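## Task

Grasp the black 2x2 brick of ordinary height and raise it until it sits at least one hand's width higher than its starting spot; at the end, only that brick is held, touching nothing except the gripper holding it.

## Robot and tools

Robot: two UFACTORY 850-style six-joint arms, named left_arm and right_arm, each with a parallel two-finger gripper. The names are labels only and do not match left or right in any image. The left_arm base is at (+0.007, +0.440, 0) m with quat_wxyz (+0.996, 0, 0, +0.088). The right_arm base is at (-0.015, -0.498, 0) m with quat_wxyz (+0.999, 0, 0, +0.040).

Scene frame: origin on the tabletop midway between the arms, +z up, +x out across the table, and left_arm on the +y side. All gripper positions (m), orientations (quat_wxyz) and velocities (m/s, rad/s) in results use this frame. Reported hand positions can be a little off, more so when an arm is stretched far.

Gripper geometry: fingers point along the gripper's own +z and close along its y. end_effector_position is the spot between the closed finger pads, roughly 2 cm short of the tips. Closing pushes the tips about 10 mm further along +z.

Tool execute_actions, argument actions: a list with at most one entry, optionally with pictures (true/false) to include or skip camera images (they come by default).
- Empty list, {"actions": []}: moves nothing, just reports state.
- Motion: {"actions": [{"rows": [[...]], "steps": N}]}, N from 1 to 15 control steps of 1/30 s (15 if omitted). Up to 15 rows, one per step; if rows run out the last row repeats.
- Wait: {"actions": [{"steps": N}]} with N up to 300; no new command, returns after N steps counted from the previous result.

Each row holds exactly 14 numbers, each within [-1, 1], always for both arms: left_arm waist, shoulder, elbow, forearm roll, wrist pitch, wrist roll, gripper opening, then the same seven for right_arm. The six joint values are offsets, not a pose: they are added to the joint angles printed in the most recent result that lists them (before any such result in a scene, or for later calls in the same reply, relative to where the arm is when the action begins). They are not cumulative across rows. Scale: 1.0 equals 2.036 rad. So sending all zeros means return to the last reported angles, not stand still. Joint ranges (rad) per arm: waist -6.283 to 6.283, shoulder -2.304 to 2.304, elbow -4.224 to 0.061, forearm roll -6.283 to 6.283, wrist pitch -2.164 to 2.164, wrist roll -6.283 to 6.283. A request beyond a limit by more than 0.010 rad is rejected outright and nothing moves; smaller overshoots get clipped at the true limit (which can be within 0.010 rad of the stated one), and the result may print "joint sent to its limit", possibly about an earlier action. Absence of that line proves nothing.

The opening value is absolute, not an offset: +1 fully open (0.084 m pad gap), -1 closed.

Motion limits: each joint target moves at most 3.14 rad/s, ramping up over 0.16 s, and an arm's joints are synchronized to finish together. Each step, targets are kept within 0.623 rad of the measured angle, and if they would place the gripper over 70 mm from its measured position they are scaled back. Big moves therefore take several calls.

Between calls the arms keep heading to the last row sent, until they have essentially stopped or a step is HELD. HELD marks steps where some or all of your row was not passed on. "joint command not followed" means the clearance check altered or blocked joint targets on some steps; the rest of the row still ran.

Result lines: a state line "left_arm: … | right_arm: …" with each gripper's pose and velocity; Joint positions and Joint velocities, one block per arm with six joints (rad, rad/s) then finger pad gap (m, m/s); grip_measured, the measured opening on the command scale.

Gripping: to hold something, keep commanding an opening clearly below grip_measured; the lower, the harder the squeeze (about 24 N per pad up to about 6 cm wide objects). Echoing grip_measured gives a light hold that may let wide parts slip. Closing fast can hit harder. Brief tugs on held parts or nudges to loose ones may happen.

Tool zoom_image: camera (one of cam_head_left, cam_head_right, cam_high, cam_low, cam_left_wrist, cam_right_wrist, all 672x504) and region [x0, y0, x1, y1] in pixels from the top-left, at most 504x504; returns a sharper crop of that camera's latest image. Wrist camera frame: +z forward, +x right, +y down in the image.

Tool read_manual: section "licences" (default) returns URDF licence text; no motion.

Tool finished_scene: scene (1 or 2) ends that scene irreversibly, reports whether the goal was met, and gives the next scene's task. Call it only once the brick is up and held steadily. Replying without any tool call ends everything.

Hazards: do not drop parts or push anything off the table. Keep the arms from striking or pressing on each other. If contact torque hits a joint's load limit (N m: waist 53.4, shoulder 53.4, elbow 44.5, forearm roll 24, wrist pitch 16.9, wrist roll 16.9; a held weight counts), the arm halts, backs that joint off, freezes 10 s and drops the rest of the call. Holding loads heats motors: MOTOR HOT warns from 65 °C, and at 80 °C an OVER-TEMPERATURE FAULT brakes that arm until it cools. Prefer smooth, gentle moves and avoid slamming or hard pushing.

Each tool is called after "Request:" as name(argument=value, ...) on one line, values as JSON.

## Session

Request:
execute_actions(actions=[])

Scene clock: 0.00 s of 3808.00 s.
left_arm: end_effector_position=(+0.2097, +0.7661, +0.1252) grip_measured=+1.00 end_effector_quat_wxyz=(+0.147, +0.849, +0.496, +0.107) end_effector_velocity=(+0.000, -0.000, -0.000) end_effector_angular_velocity=(-0.000, -0.000, -0.001) | right_arm: end_effector_position=(+0.6543, -0.3992, +0.2687) grip_measured=-0.30 end_effector_quat_wxyz=(+0.128, +0.751, +0.610, +0.217) end_effector_velocity=(+0.000, +0.000, +0.001) end_effector_angular_velocity=(+0.001, -0.001, -0.001)
Joint positions: left_arm=[ 1.067 -0.348 -0.592 -0.95  -0.453  1.091  0.084] | right_arm=[ 0.065 -0.453 -1.144  0.013 -0.181 -1.23   0.031]
Joint velocities: left_arm=[-0.    -0.     0.    -0.    -0.     0.001  0.   ] | right_arm=[-0.     0.001 -0.    -0.     0.001  0.002 -0.   ]
Motor temperatures (°C, as the motors report them): left_arm=[21 18 21 24 27 24] | right_arm=[17 20 23 21 23 23]

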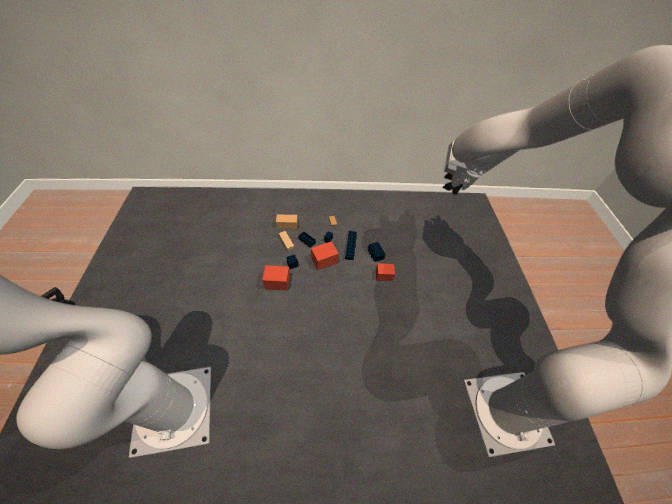

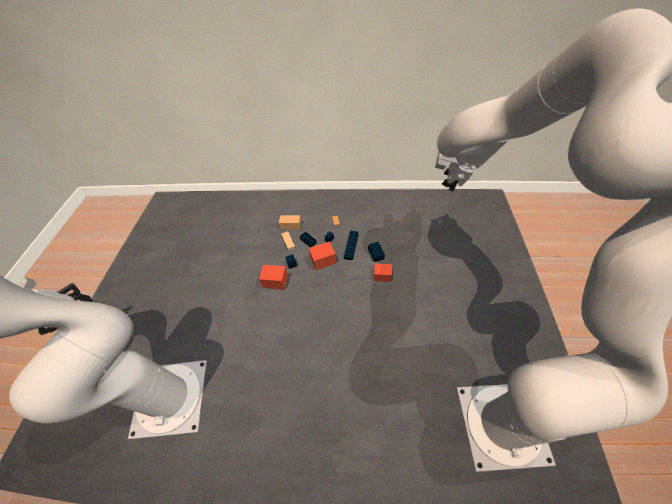

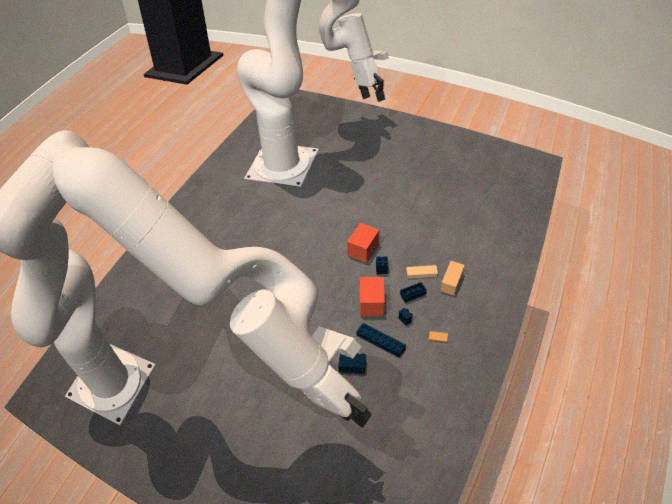

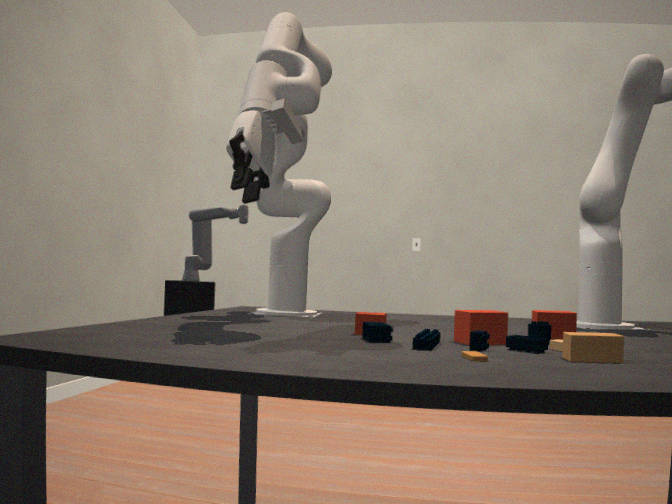

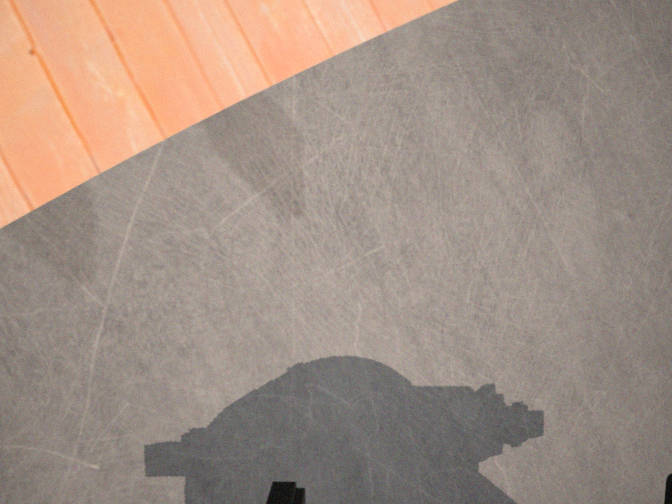

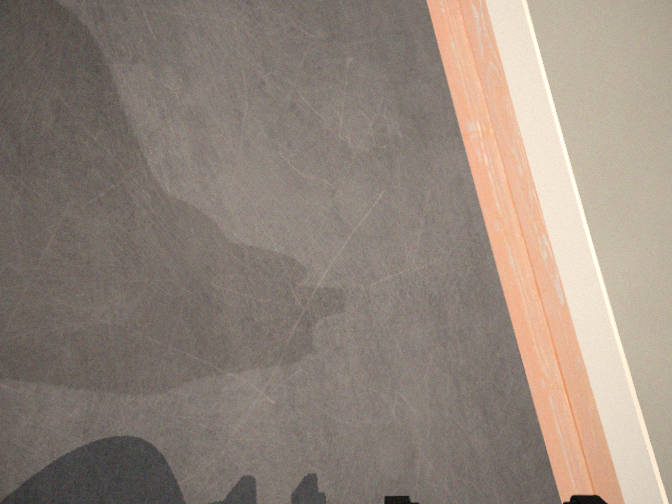

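Request:
zoom_image(camera="cam_high", region=[320, 210, 500, 390])

Request:
zoom_image(camera="cam_head_left", region=[250, 200, 410, 300])

Request:
zoom_image(camera="cam_low", region=[340, 290, 640, 380])

Region (320, 210, 500, 390) of cam_high's 672x504 image, scaled by 2.800, with more detail than that image has.

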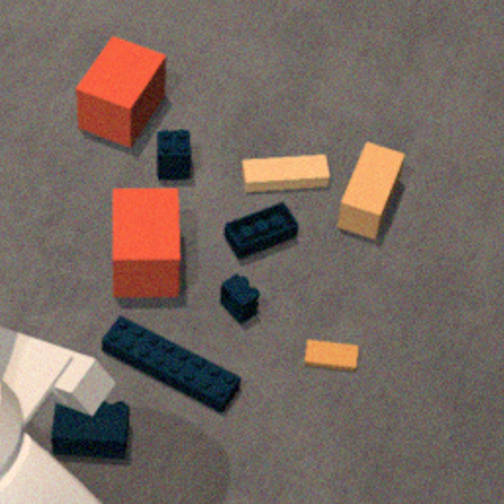

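Region (250, 200, 410, 300) of cam_head_left's 672x504 image, scaled by 3.150, with more detail than that image has; it fills the top 315 rows of this view, and the rest is white.

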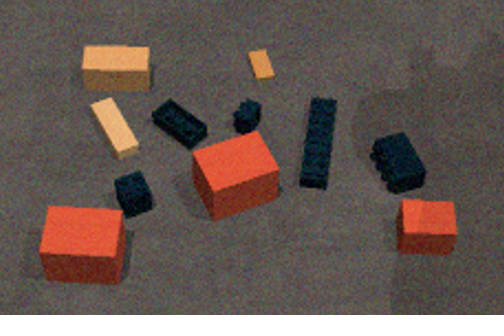

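Region (340, 290, 640, 380) of cam_low's 672x504 image, scaled by 1.680, with more detail than that image has; it fills the top 151 rows of this view, and the rest is white.

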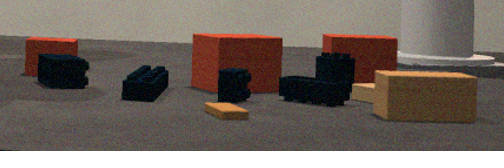

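Request:
zoom_image(camera="cam_high", region=[360, 245, 440, 335])

Request:
zoom_image(camera="cam_low", region=[450, 300, 580, 370])

Request:
zoom_image(camera="cam_head_right", region=[270, 210, 370, 280])

Region (360, 245, 440, 335) of cam_high's 672x504 image, scaled by 5.600, with more detail than that image has.

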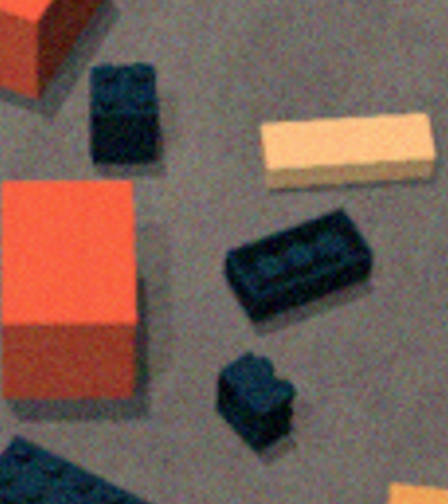

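Region (450, 300, 580, 370) of cam_low's 672x504 image, scaled by 3.877, with more detail than that image has; it fills the top 271 rows of this view, and the rest is white.

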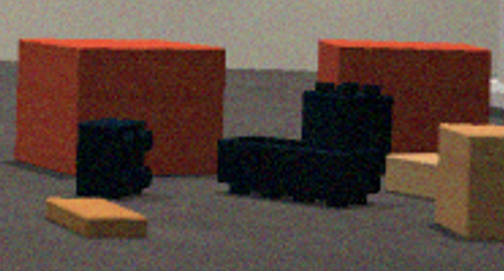

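Region (270, 210, 370, 280) of cam_head_right's 672x504 image, scaled by 5.040, with more detail than that image has; it fills the top 353 rows of this view, and the rest is white.

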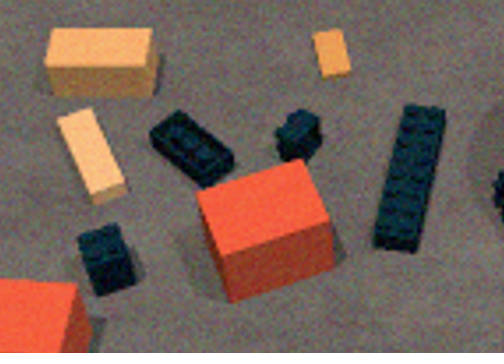

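Request:
zoom_image(camera="cam_head_left", region=[110, 350, 230, 470])

Request:
zoom_image(camera="cam_head_left", region=[450, 350, 570, 470])

Request:
zoom_image(camera="cam_high", region=[50, 320, 170, 440])

Request:
zoom_image(camera="cam_high", region=[230, 110, 330, 210])

Region (110, 350, 230, 470) of cam_head_left's 672x504 image, scaled by 4.200, with more detail than that image has.

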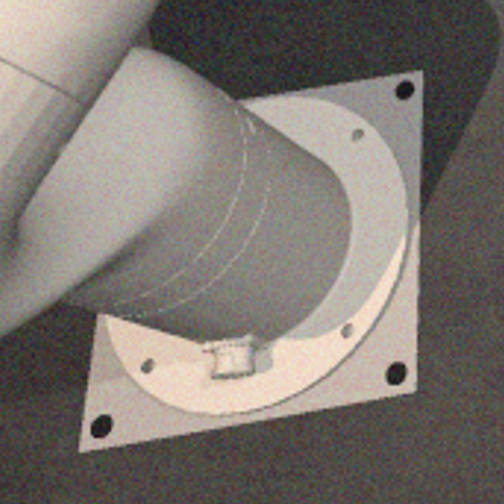

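Region (450, 350, 570, 470) of cam_head_left's 672x504 image, scaled by 4.200, with more detail than that image has.

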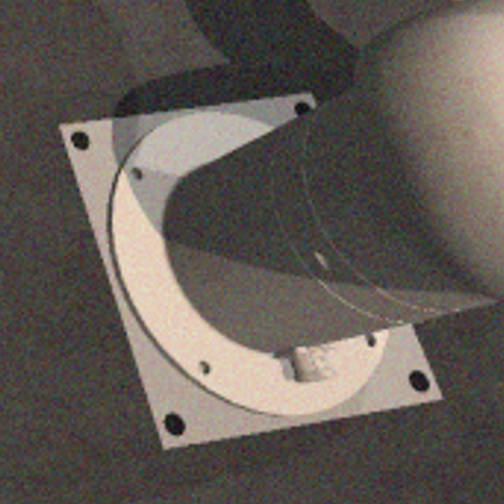

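Region (50, 320, 170, 440) of cam_high's 672x504 image, scaled by 4.200, with more detail than that image has.

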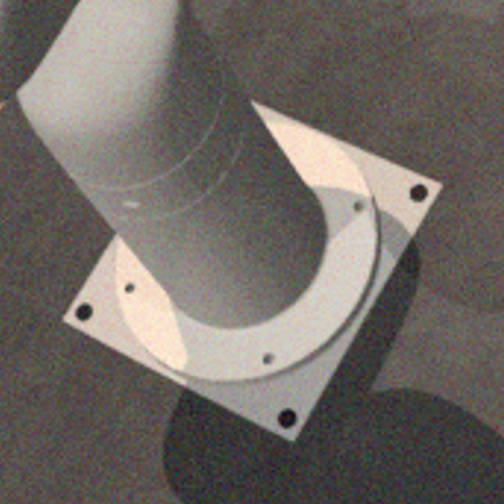

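Region (230, 110, 330, 210) of cam_high's 672x504 image, scaled by 5.040, with more detail than that image has.

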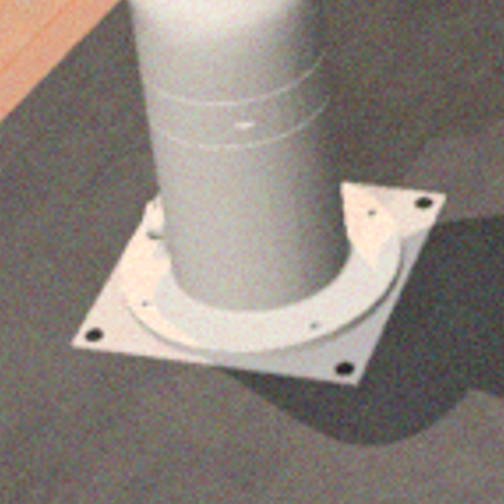

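Request:
execute_actions(actions=[{"rows": [
[0,0,0,0,0,0,1, 0.0034,-0.0047,-0.0065,0,-0.005,-0.0058,-0.25],
[0,0,0,0,0,0,1, 0.0129,-0.0178,-0.0249,0,-0.0192,-0.022,-0.2],
[0,0,0,0,0,0,1, 0.0277,-0.0382,-0.0532,-0.001,-0.0411,-0.0472,-0.15],
[0,0,0,0,0,0,1, 0.0467,-0.0644,-0.0897,-0.001,-0.0693,-0.0796,-0.1],
[0,0,0,0,0,0,1, 0.069,-0.0952,-0.1327,-0.002,-0.1024,-0.1176,-0.05],
[0,0,0,0,0,0,1, 0.0936,-0.1292,-0.1801,-0.002,-0.139,-0.1597,0],
[0,0,0,0,0,0,1, 0.1197,-0.1652,-0.2302,-0.003,-0.1778,-0.2041,0.05],
[0,0,0,0,0,0,1, 0.1463,-0.2019,-0.2814,-0.0035,-0.2173,-0.2495,0.1],
[0,0,0,0,0,0,1, 0.1724,-0.2379,-0.3315,-0.004,-0.256,-0.2939,0.15],
[0,0,0,0,0,0,1, 0.197,-0.2719,-0.3789,-0.005,-0.2926,-0.336,0.15],
[0,0,0,0,0,0,1, 0.2193,-0.3027,-0.4219,-0.005,-0.3257,-0.374,0.15],
[0,0,0,0,0,0,1, 0.2383,-0.3289,-0.4584,-0.006,-0.3539,-0.4064,0.15],
[0,0,0,0,0,0,1, 0.2531,-0.3493,-0.4867,-0.006,-0.3758,-0.4316,0.15],
[0,0,0,0,0,0,1, 0.2626,-0.3624,-0.5051,-0.0064,-0.39,-0.4478,0.15],
[0,0,0,0,0,0,1, 0.266,-0.3671,-0.5116,-0.0064,-0.395,-0.4536,0.15]
], "steps": 15}], pictures=false)

Scene clock: 120.50 s of 3808.00 s.
left_arm: end_effector_position=(+0.2097, +0.7661, +0.1252) grip_measured=+1.00 end_effector_quat_wxyz=(+0.147, +0.849, +0.496, +0.107) end_effector_velocity=(-0.000, +0.000, +0.000) end_effector_angular_velocity=(+0.001, +0.000, +0.001) | right_arm: end_effector_position=(+0.6824, -0.2543, +0.2306) grip_measured=+0.14 end_effector_quat_wxyz=(+0.089, +0.583, +0.797, +0.133) end_effector_velocity=(-0.043, +0.371, -0.176) end_effector_angular_velocity=(-0.446, +0.493, +1.274)
Joint positions: left_arm=[ 1.067 -0.348 -0.592 -0.95  -0.453  1.091  0.084] | right_arm=[ 0.254 -0.713 -1.496  0.009 -0.461 -1.551  0.05 ]
Joint velocities: left_arm=[ 0.001  0.001  0.     0.001  0.    -0.001  0.   ] | right_arm=[ 0.494 -0.684 -0.799 -0.012 -0.73  -0.809  0.002]
Motor temperatures (°C, as the motors report them): left_arm=[21 19 21 24 27 24] | right_arm=[17 21 25 21 23 23]
Steps of this call (steps 1 to 90: nothing new was sent; then 117.00 s passed at rest; steps 91 to 105: all 15 steps of this action). Readings (joint positions):
91: left_arm=[1.067 -0.348 -0.592 -0.950 -0.453 1.091] | right_arm=[0.065 -0.453 -1.144 0.013 -0.182 -1.231]
92: left_arm=[1.067 -0.348 -0.592 -0.950 -0.453 1.091] | right_arm=[0.066 -0.454 -1.146 0.013 -0.184 -1.233]
94: left_arm=[1.067 -0.348 -0.592 -0.950 -0.453 1.091] | right_arm=[0.077 -0.469 -1.168 0.013 -0.201 -1.252]
98: left_arm=[1.067 -0.348 -0.592 -0.950 -0.453 1.091] | right_arm=[0.139 -0.554 -1.286 0.012 -0.291 -1.356]
105: the state above

Request:
execute_actions(actions=[])

Scene clock: 122.50 s of 3808.00 s.
left_arm: end_effector_position=(+0.2097, +0.7661, +0.1252) grip_measured=+1.00 end_effector_quat_wxyz=(+0.147, +0.849, +0.496, +0.107) end_effector_velocity=(+0.000, -0.001, -0.000) end_effector_angular_velocity=(-0.001, -0.000, -0.000) | right_arm: end_effector_position=(+0.6040, +0.0104, +0.1504) grip_measured=+0.14 end_effector_quat_wxyz=(-0.000, +0.150, +0.989, -0.000) end_effector_velocity=(+0.000, +0.000, +0.001) end_effector_angular_velocity=(+0.001, -0.001, -0.001)
Joint positions: left_arm=[ 1.067 -0.348 -0.592 -0.95  -0.453  1.091  0.084] | right_arm=[ 0.607 -1.2   -2.185  0.    -0.986 -2.154  0.05 ]
Joint velocities: left_arm=[-0.     0.     0.001 -0.    -0.001 -0.     0.   ] | right_arm=[-0.     0.001  0.     0.     0.001  0.001 -0.   ]
Motor temperatures (°C, as the motors report them): left_arm=[21 19 21 24 27 24] | right_arm=[17 21 25 21 23 23]
Steps of this call (steps 1 to 45: the robot went on to your last target; steps 46 to 60: nothing new was sent). Readings (joint positions):
1: left_arm=[1.067 -0.348 -0.592 -0.950 -0.453 1.091] | right_arm=[0.271 -0.736 -1.523 0.008 -0.486 -1.578]
2: left_arm=[1.067 -0.348 -0.592 -0.950 -0.453 1.091] | right_arm=[0.287 -0.758 -1.550 0.008 -0.510 -1.605]
4: left_arm=[1.067 -0.348 -0.592 -0.950 -0.453 1.091] | right_arm=[0.319 -0.803 -1.609 0.007 -0.557 -1.660]
8: left_arm=[1.067 -0.348 -0.592 -0.950 -0.453 1.091] | right_arm=[0.382 -0.890 -1.736 0.006 -0.652 -1.769]
60: the state above
All arms were judged still, so your last target was given up. Only a new action makes them travel on or press farther. Fingers that are still opening or closing keep moving.

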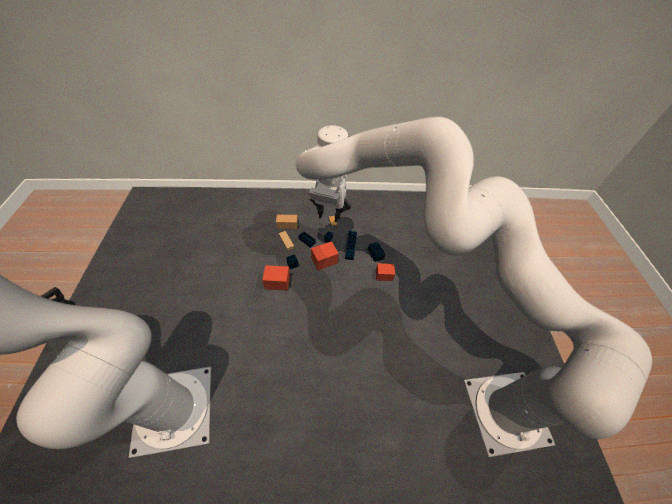

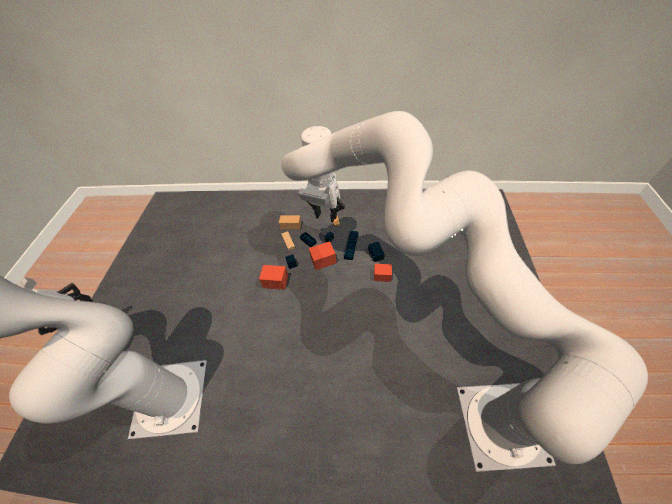

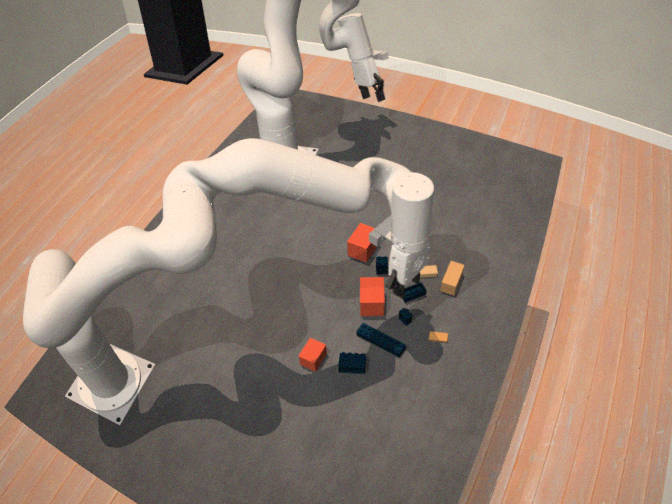

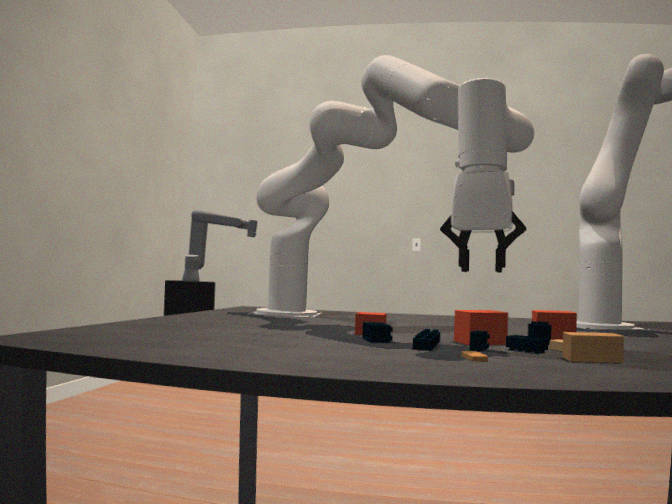

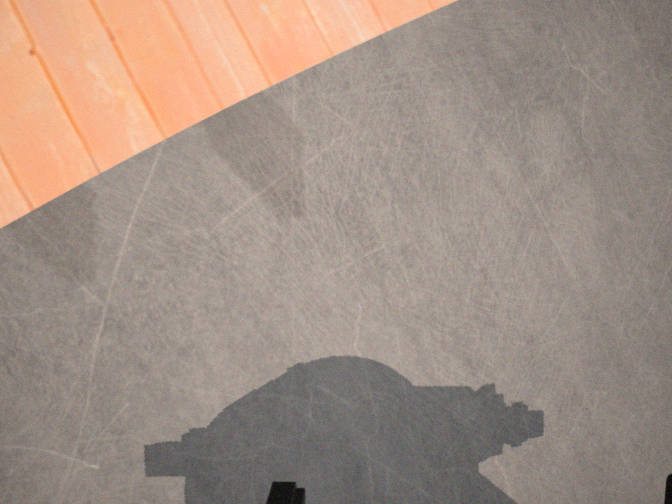

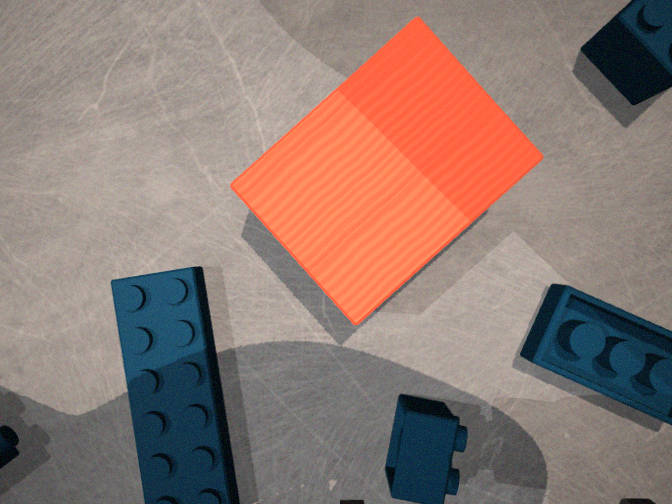

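Request:
zoom_image(camera="cam_right_wrist", region=[320, 354, 672, 504])

Request:
zoom_image(camera="cam_low", region=[410, 210, 560, 370])

Region (320, 354, 672, 504) of cam_right_wrist's 672x504 image, scaled by 1.432, with more detail than that image has; it fills the top 215 rows of this view, and the rest is white.

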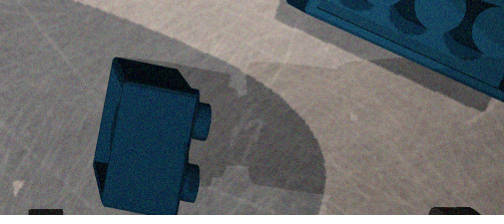

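Region (410, 210, 560, 370) of cam_low's 672x504 image, scaled by 3.150, with more detail than that image has; it fills the left 472 columns of this view, and the rest is white.

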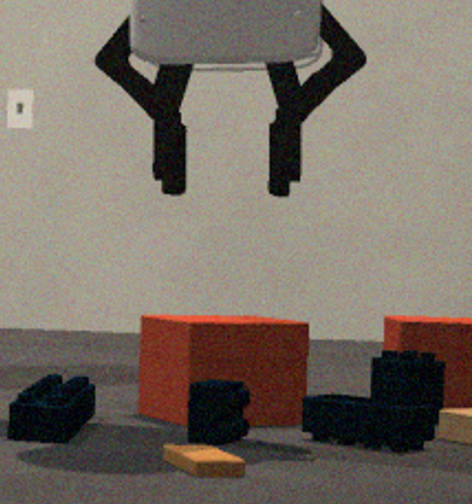

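Request:
execute_actions(actions=[{"rows": [
[0,0,0,0,0,0,1, 0,-0.0012,-0.0005,0,0.0007,0.0009,0.15],
[0,0,0,0,0,0,1, -0.0002,-0.0047,-0.0019,0,0.0028,0.0036,0.15],
[0,0,0,0,0,0,1, -0.0004,-0.0101,-0.0041,0,0.006,0.0077,0.15],
[0,0,0,0,0,0,1, -0.0006,-0.017,-0.0069,0,0.0102,0.013,0.15],
[0,0,0,0,0,0,1, -0.001,-0.0251,-0.0101,0,0.0151,0.0192,0.15],
[0,0,0,0,0,0,1, -0.0013,-0.0341,-0.0138,0,0.0205,0.026,0.15],
[0,0,0,0,0,0,1, -0.0017,-0.0436,-0.0176,0,0.0261,0.0333,0.15],
[0,0,0,0,0,0,1, -0.002,-0.0532,-0.0215,0,0.032,0.0406,0.15],
[0,0,0,0,0,0,1, -0.0024,-0.0627,-0.0253,0,0.0376,0.0479,0.15],
[0,0,0,0,0,0,1, -0.0027,-0.0717,-0.029,0,0.043,0.0547,0.15],
[0,0,0,0,0,0,1, -0.0031,-0.0798,-0.0322,0,0.0479,0.0609,0.15],
[0,0,0,0,0,0,1, -0.0033,-0.0867,-0.035,0,0.0521,0.0662,0.15],
[0,0,0,0,0,0,1, -0.0035,-0.0921,-0.0372,0,0.0553,0.0703,0.15],
[0,0,0,0,0,0,1, -0.0037,-0.0956,-0.0386,0,0.0574,0.073,0.15],
[0,0,0,0,0,0,1, -0.0037,-0.0968,-0.0391,0,0.0581,0.0739,0.15]
], "steps": 15}], pictures=false)

Request:
execute_actions(actions=[{"steps": 20}])

Scene clock: 243.00 s of 3808.00 s.
left_arm: end_effector_position=(+0.2097, +0.7661, +0.1252) grip_measured=+1.00 end_effector_quat_wxyz=(+0.147, +0.849, +0.496, +0.107) end_effector_velocity=(+0.000, +0.001, +0.000) end_effector_angular_velocity=(+0.001, -0.000, +0.000) | right_arm: end_effector_position=(+0.6107, +0.0094, +0.0487) grip_measured=+0.14 end_effector_quat_wxyz=(-0.001, +0.212, +0.977, -0.001) end_effector_velocity=(+0.002, -0.015, -0.266) end_effector_angular_velocity=(-0.008, +0.008, -0.326)
Joint positions: left_arm=[ 1.067 -0.348 -0.592 -0.95  -0.453  1.091  0.084] | right_arm=[ 0.601 -1.36  -2.248  0.    -0.89  -2.033  0.05 ]
Joint velocities: left_arm=[-0.     0.    -0.001 -0.     0.    -0.     0.   ] | right_arm=[-0.016 -0.413 -0.158 -0.001  0.243  0.311 -0.   ]
Motor temperatures (°C, as the motors report them): left_arm=[21 19 21 24 27 24] | right_arm=[17 23 26 21 23 23]
Steps of this call (steps 1 to 90: nothing new was sent; then 117.00 s passed at rest; steps 91 to 105: all 15 steps of this action). Readings (joint positions):
91: left_arm=[1.067 -0.348 -0.592 -0.950 -0.453 1.091] | right_arm=[0.607 -1.200 -2.185 0.000 -0.986 -2.154]
92: left_arm=[1.067 -0.348 -0.592 -0.950 -0.453 1.091] | right_arm=[0.607 -1.200 -2.186 0.000 -0.985 -2.153]
94: left_arm=[1.067 -0.348 -0.592 -0.950 -0.453 1.091] | right_arm=[0.607 -1.205 -2.188 0.000 -0.982 -2.149]
98: left_arm=[1.067 -0.348 -0.592 -0.950 -0.453 1.091] | right_arm=[0.605 -1.244 -2.204 0.000 -0.959 -2.120]
105: the state above

Scene clock: 243.67 s of 3808.00 s.
left_arm: end_effector_position=(+0.2097, +0.7661, +0.1252) grip_measured=+1.00 end_effector_quat_wxyz=(+0.147, +0.849, +0.496, +0.107) end_effector_velocity=(+0.000, +0.000, +0.000) end_effector_angular_velocity=(+0.000, -0.000, -0.000) | right_arm: end_effector_position=(+0.6116, +0.0088, +0.0261) grip_measured=+0.14 end_effector_quat_wxyz=(+0.000, +0.227, +0.974, +0.000) end_effector_velocity=(-0.000, -0.000, -0.001) end_effector_angular_velocity=(-0.001, +0.001, +0.000)
Joint positions: left_arm=[ 1.067 -0.348 -0.592 -0.95  -0.453  1.091  0.084] | right_arm=[ 0.599 -1.397 -2.265  0.    -0.867 -2.003  0.05 ]
Joint velocities: left_arm=[ 0.    -0.    -0.    -0.    -0.     0.001  0.   ] | right_arm=[-0.    -0.001  0.    -0.     0.    -0.     0.   ]
Motor temperatures (°C, as the motors report them): left_arm=[21 19 21 24 27 24] | right_arm=[17 23 26 21 23 23]
Steps of this call (steps 1 to 20: the robot went on to your last target). Readings (joint positions):
1: left_arm=[1.067 -0.348 -0.592 -0.950 -0.453 1.091] | right_arm=[0.600 -1.373 -2.253 0.000 -0.883 -2.023]
2: left_arm=[1.067 -0.348 -0.592 -0.950 -0.453 1.091] | right_arm=[0.600 -1.382 -2.256 0.000 -0.878 -2.017]
4: left_arm=[1.067 -0.348 -0.592 -0.950 -0.453 1.091] | right_arm=[0.599 -1.391 -2.261 0.000 -0.872 -2.009]
8: left_arm=[1.067 -0.348 -0.592 -0.950 -0.453 1.091] | right_arm=[0.599 -1.395 -2.265 0.000 -0.868 -2.004]
20: the state above

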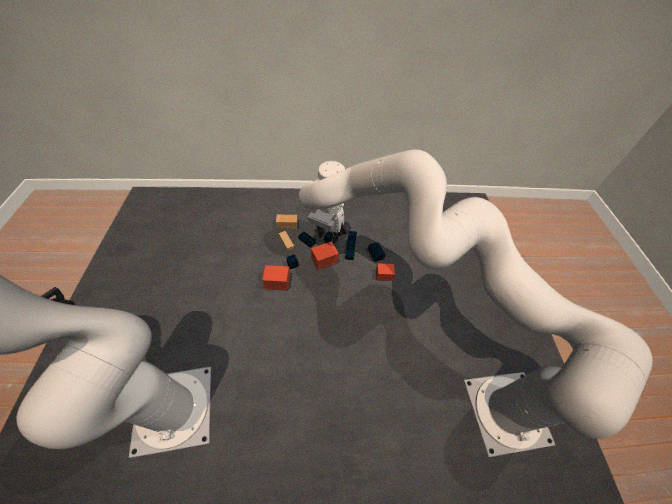

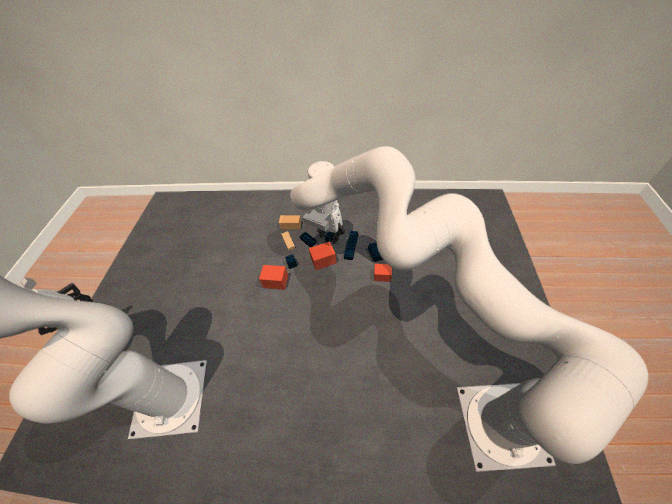

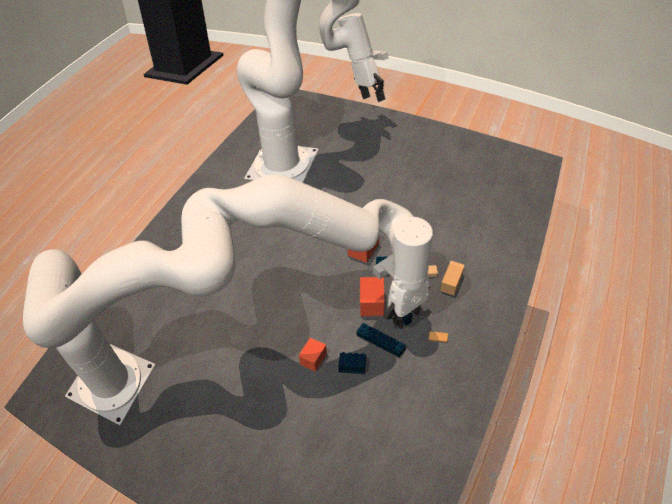

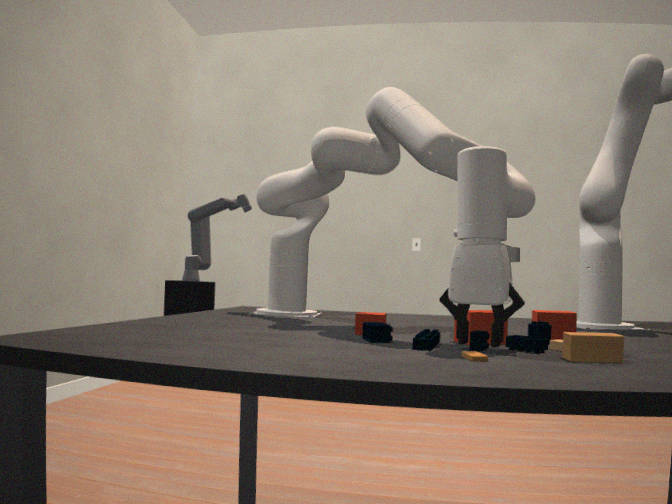

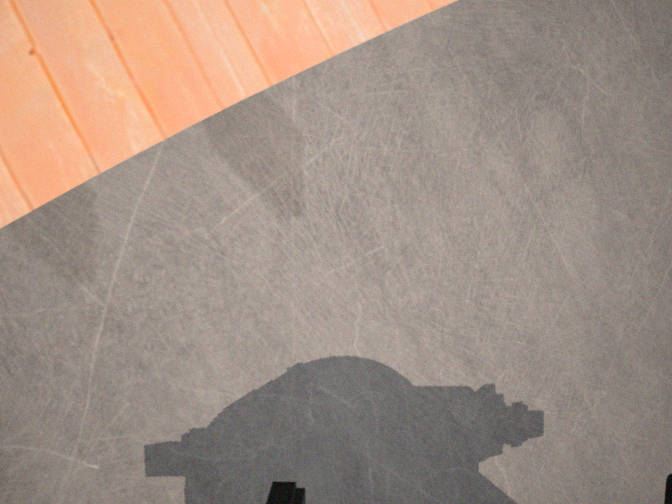

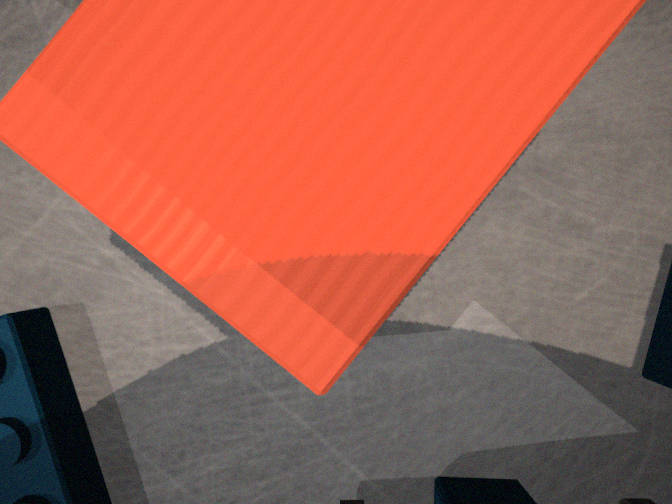

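Request:
zoom_image(camera="cam_low", region=[430, 280, 540, 370])

Request:
zoom_image(camera="cam_right_wrist", region=[320, 424, 672, 504])

Region (430, 280, 540, 370) of cam_low's 672x504 image, scaled by 4.582, with more detail than that image has; it fills the top 412 rows of this view, and the rest is white.

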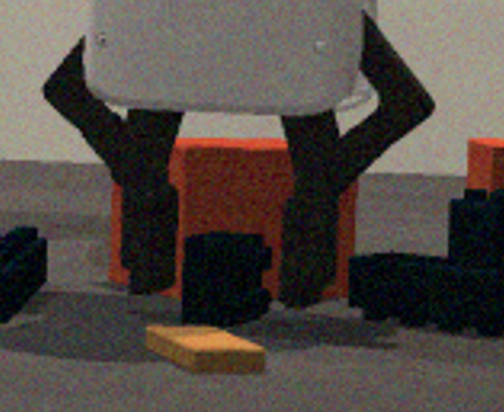

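Region (320, 424, 672, 504) of cam_right_wrist's 672x504 image, scaled by 1.432, with more detail than that image has; it fills the top 115 rows of this view, and the rest is white.

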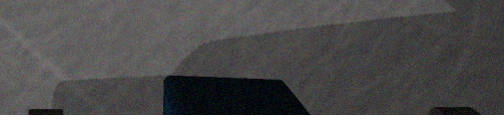

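Request:
execute_actions(actions=[{"rows": [
[0,0,0,0,0,0,1, 0,-0.0007,-0.0004,0,0.0003,0.004,0.1],
[0,0,0,0,0,0,1, 0,-0.0018,-0.001,0,0.0008,0.009,0.03],
[0,0,0,0,0,0,1, 0,-0.0028,-0.0016,0,0.0012,0.014,-0.05],
[0,0,0,0,0,0,1, 0,-0.0035,-0.002,0,0.0015,0.017,-0.13],
[0,0,0,0,0,0,1, 0,-0.0035,-0.002,0,0.0015,0.017,-0.21],
[0,0,0,0,0,0,1, 0,-0.0035,-0.002,0,0.0015,0.017,-0.28],
[0,0,0,0,0,0,1, 0,-0.0035,-0.002,0,0.0015,0.017,-0.35],
[0,0,0,0,0,0,1, 0,-0.0035,-0.002,0,0.0015,0.017,-0.41],
[0,0,0,0,0,0,1, 0,-0.0035,-0.002,0,0.0015,0.017,-0.47],
[0,0,0,0,0,0,1, 0,-0.0035,-0.002,0,0.0015,0.017,-0.53],
[0,0,0,0,0,0,1, 0,-0.0035,-0.002,0,0.0015,0.017,-0.6],
[0,0,0,0,0,0,1, 0,-0.0035,-0.002,0,0.0015,0.017,-0.7],
[0,0,0,0,0,0,1, 0,-0.0035,-0.002,0,0.0015,0.017,-0.8],
[0,0,0,0,0,0,1, 0,-0.0035,-0.002,0,0.0015,0.017,-0.9],
[0,0,0,0,0,0,1, 0,-0.0035,-0.002,0,0.0015,0.017,-1]
], "steps": 15}], pictures=false)

Request:
execute_actions(actions=[{"rows": [
[0,0,0,0,0,0,1, 0,0,0,0,0,0,-1],
[0,0,0,0,0,0,1, 0,0,0,0,0,0,-1],
[0,0,0,0,0,0,1, 0,0,0,0,0,0,-1],
[0,0,0,0,0,0,1, 0,0.0021,0.0008,0,-0.0014,0,-1],
[0,0,0,0,0,0,1, 0,0.008,0.0029,0,-0.0051,0,-1],
[0,0,0,0,0,0,1, 0,0.0169,0.0061,0,-0.0109,0,-1],
[0,0,0,0,0,0,1, 0,0.028,0.0101,0,-0.018,0,-1],
[0,0,0,0,0,0,1, 0,0.0406,0.0147,0,-0.0261,0,-1],
[0,0,0,0,0,0,1, 0,0.054,0.0195,0,-0.0348,0,-1],
[0,0,0,0,0,0,1, 0,0.0674,0.0243,0,-0.0434,0,-1],
[0,0,0,0,0,0,1, 0,0.08,0.0289,0,-0.0515,0,-1],
[0,0,0,0,0,0,1, 0,0.0911,0.0329,0,-0.0586,0,-1],
[0,0,0,0,0,0,1, 0,0.1,0.0361,0,-0.0644,0,-1],
[0,0,0,0,0,0,1, 0,0.1059,0.0382,0,-0.0681,0,-1],
[0,0,0,0,0,0,1, 0,0.108,0.039,0,-0.0695,0,-1]
], "steps": 15}], pictures=false)

Request:
execute_actions(actions=[{"steps": 20}])

Scene clock: 311.47 s of 3808.00 s.
left_arm: end_effector_position=(+0.2097, +0.7661, +0.1252) grip_measured=+1.00 end_effector_quat_wxyz=(+0.147, +0.849, +0.496, +0.107) end_effector_velocity=(-0.000, -0.000, +0.000) end_effector_angular_velocity=(+0.001, -0.000, -0.002) | right_arm: end_effector_position=(+0.6116, +0.0088, +0.0221) grip_measured=-0.47 end_effector_quat_wxyz=(+0.000, +0.244, +0.970, +0.000) end_effector_velocity=(+0.001, +0.000, +0.000) end_effector_angular_velocity=(+0.001, -0.002, -0.002)
Joint positions: left_arm=[ 1.067 -0.348 -0.592 -0.95  -0.453  1.091  0.084] | right_arm=[ 0.599 -1.404 -2.269  0.    -0.864 -1.969  0.023]
Joint velocities: left_arm=[0.001 0.001 0.001 0.    0.    0.002 0.   ] | right_arm=[ 0.     0.    -0.    -0.     0.002  0.002  0.   ]
Motor temperatures (°C, as the motors report them): left_arm=[21 19 22 24 27 24] | right_arm=[17 23 26 21 23 23]
Steps of this call (steps 1 to 15: the robot went on to your last target; steps 16 to 90: nothing new was sent; then 64.30 s passed at rest; steps 91 to 105: all 15 steps of this action). Readings (joint positions):
91: left_arm=[1.067 -0.348 -0.592 -0.950 -0.453 1.091] | right_arm=[0.599 -1.397 -2.265 0.000 -0.867 -2.003]
92: left_arm=[1.067 -0.348 -0.592 -0.950 -0.453 1.091] | right_arm=[0.599 -1.397 -2.265 0.000 -0.867 -2.002]
94: left_arm=[1.067 -0.348 -0.592 -0.950 -0.453 1.091] | right_arm=[0.599 -1.399 -2.266 0.000 -0.866 -1.993]
98: left_arm=[1.067 -0.348 -0.592 -0.950 -0.453 1.091] | right_arm=[0.599 -1.403 -2.268 0.000 -0.865 -1.974]
105: the state above

Scene clock: 311.97 s of 3808.00 s.
left_arm: end_effector_position=(+0.2097, +0.7661, +0.1252) grip_measured=+1.00 end_effector_quat_wxyz=(+0.147, +0.849, +0.496, +0.107) end_effector_velocity=(+0.000, +0.000, -0.000) end_effector_angular_velocity=(+0.000, +0.000, -0.001) | right_arm: end_effector_position=(+0.6117, +0.0089, +0.1228) grip_measured=-0.47 end_effector_quat_wxyz=(+0.001, +0.244, +0.970, +0.001) end_effector_velocity=(-0.022, -0.018, +0.408) end_effector_angular_velocity=(+0.002, -0.001, -0.000)
Joint positions: left_arm=[ 1.067 -0.348 -0.592 -0.95  -0.453  1.091  0.084] | right_arm=[ 0.599 -1.251 -2.215  0.    -0.962 -1.969  0.023]
Joint velocities: left_arm=[-0.    -0.001 -0.001  0.     0.     0.    -0.   ] | right_arm=[ 0.     0.627  0.223  0.001 -0.402 -0.    -0.   ]
Motor temperatures (°C, as the motors report them): left_arm=[21 19 22 24 27 24] | right_arm=[17 23 26 21 23 23]
Steps of this call (steps 1 to 15: all 15 steps of this action). Readings (joint positions):
1: left_arm=[1.067 -0.348 -0.592 -0.950 -0.453 1.091] | right_arm=[0.599 -1.404 -2.269 0.000 -0.864 -1.969]
2: left_arm=[1.067 -0.348 -0.592 -0.950 -0.453 1.091] | right_arm=[0.599 -1.404 -2.269 0.000 -0.864 -1.969]
4: left_arm=[1.067 -0.348 -0.592 -0.950 -0.453 1.091] | right_arm=[0.599 -1.404 -2.269 0.000 -0.864 -1.969]
8: left_arm=[1.067 -0.348 -0.592 -0.950 -0.453 1.091] | right_arm=[0.599 -1.387 -2.261 0.000 -0.877 -1.969]
15: the state above

Scene clock: 312.63 s of 3808.00 s.
left_arm: end_effector_position=(+0.2097, +0.7661, +0.1252) grip_measured=+1.00 end_effector_quat_wxyz=(+0.147, +0.849, +0.496, +0.107) end_effector_velocity=(-0.000, -0.000, -0.000) end_effector_angular_velocity=(+0.000, +0.001, -0.000) | right_arm: end_effector_position=(+0.6076, +0.0056, +0.1649) grip_measured=-0.47 end_effector_quat_wxyz=(-0.000, +0.244, +0.970, -0.000) end_effector_velocity=(+0.001, +0.001, +0.002) end_effector_angular_velocity=(+0.002, -0.003, -0.001)
Joint positions: left_arm=[ 1.067 -0.348 -0.592 -0.95  -0.453  1.091  0.084] | right_arm=[ 0.599 -1.184 -2.19   0.    -1.006 -1.969  0.023]
Joint velocities: left_arm=[-0.     0.     0.001  0.     0.001  0.    -0.   ] | right_arm=[-0.     0.002 -0.001  0.     0.001  0.001  0.   ]
Motor temperatures (°C, as the motors report them): left_arm=[21 19 22 24 27 24] | right_arm=[17 23 26 21 23 23]
Steps of this call (steps 1 to 20: the robot went on to your last target). Readings (joint positions):
1: left_arm=[1.067 -0.348 -0.592 -0.950 -0.453 1.091] | right_arm=[0.599 -1.231 -2.208 0.000 -0.975 -1.969]
2: left_arm=[1.067 -0.348 -0.592 -0.950 -0.453 1.091] | right_arm=[0.599 -1.214 -2.203 0.000 -0.985 -1.969]
4: left_arm=[1.067 -0.348 -0.592 -0.950 -0.453 1.091] | right_arm=[0.599 -1.195 -2.197 0.000 -0.997 -1.969]
8: left_arm=[1.067 -0.348 -0.592 -0.950 -0.453 1.091] | right_arm=[0.599 -1.187 -2.190 0.000 -1.004 -1.969]
20: the state above

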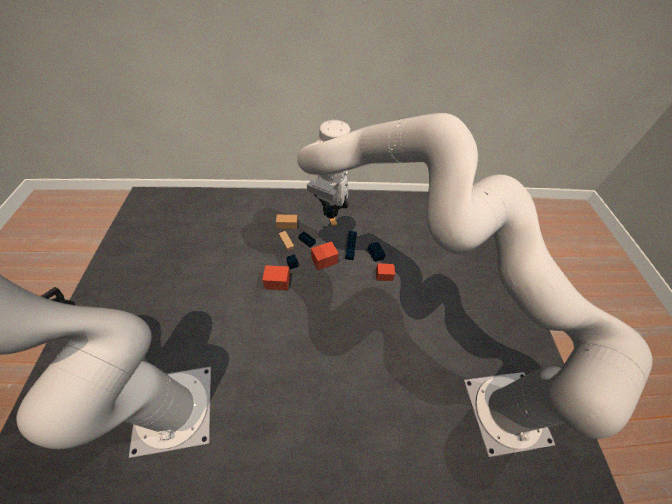

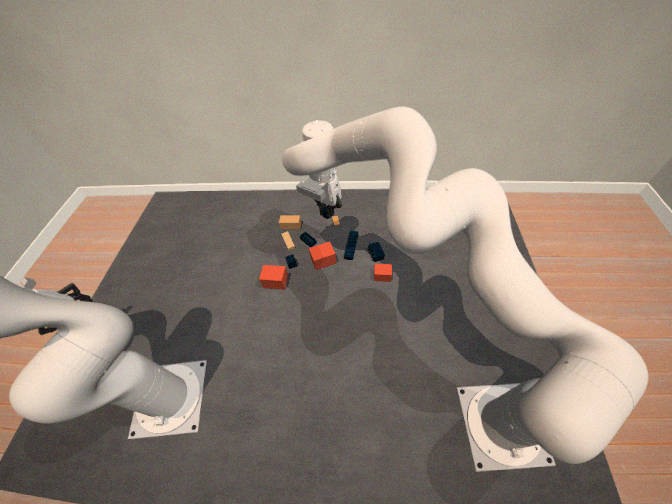

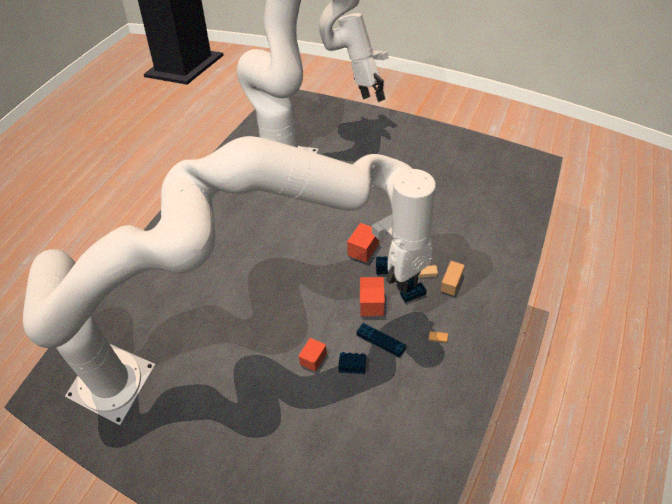

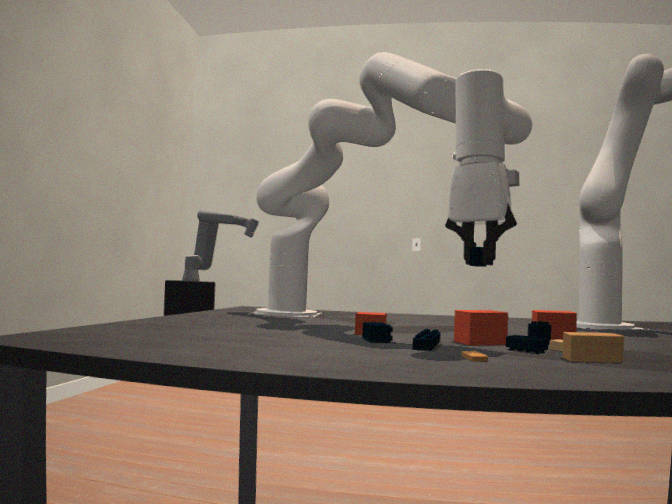

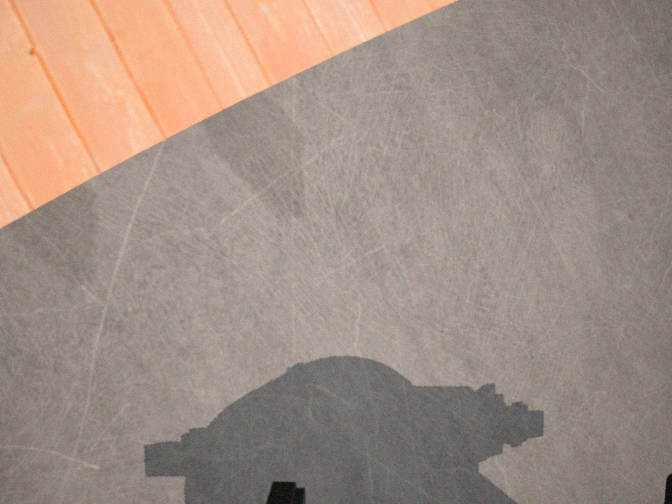

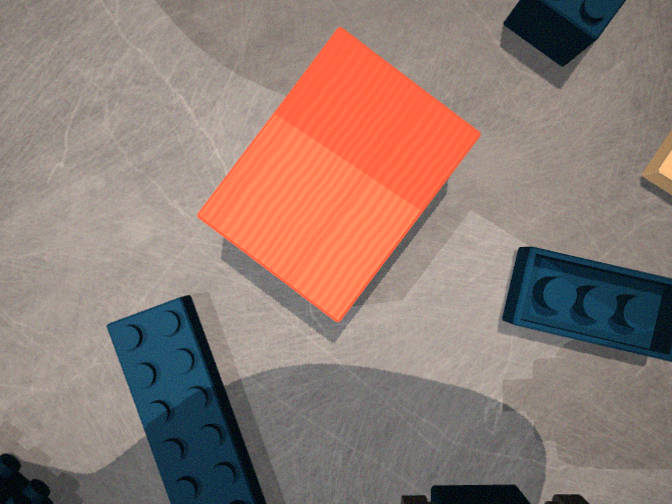

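The brick is held and lifted about 14 cm.

Request:
finished_scene(scene=1)

The scene is finished: the task was done.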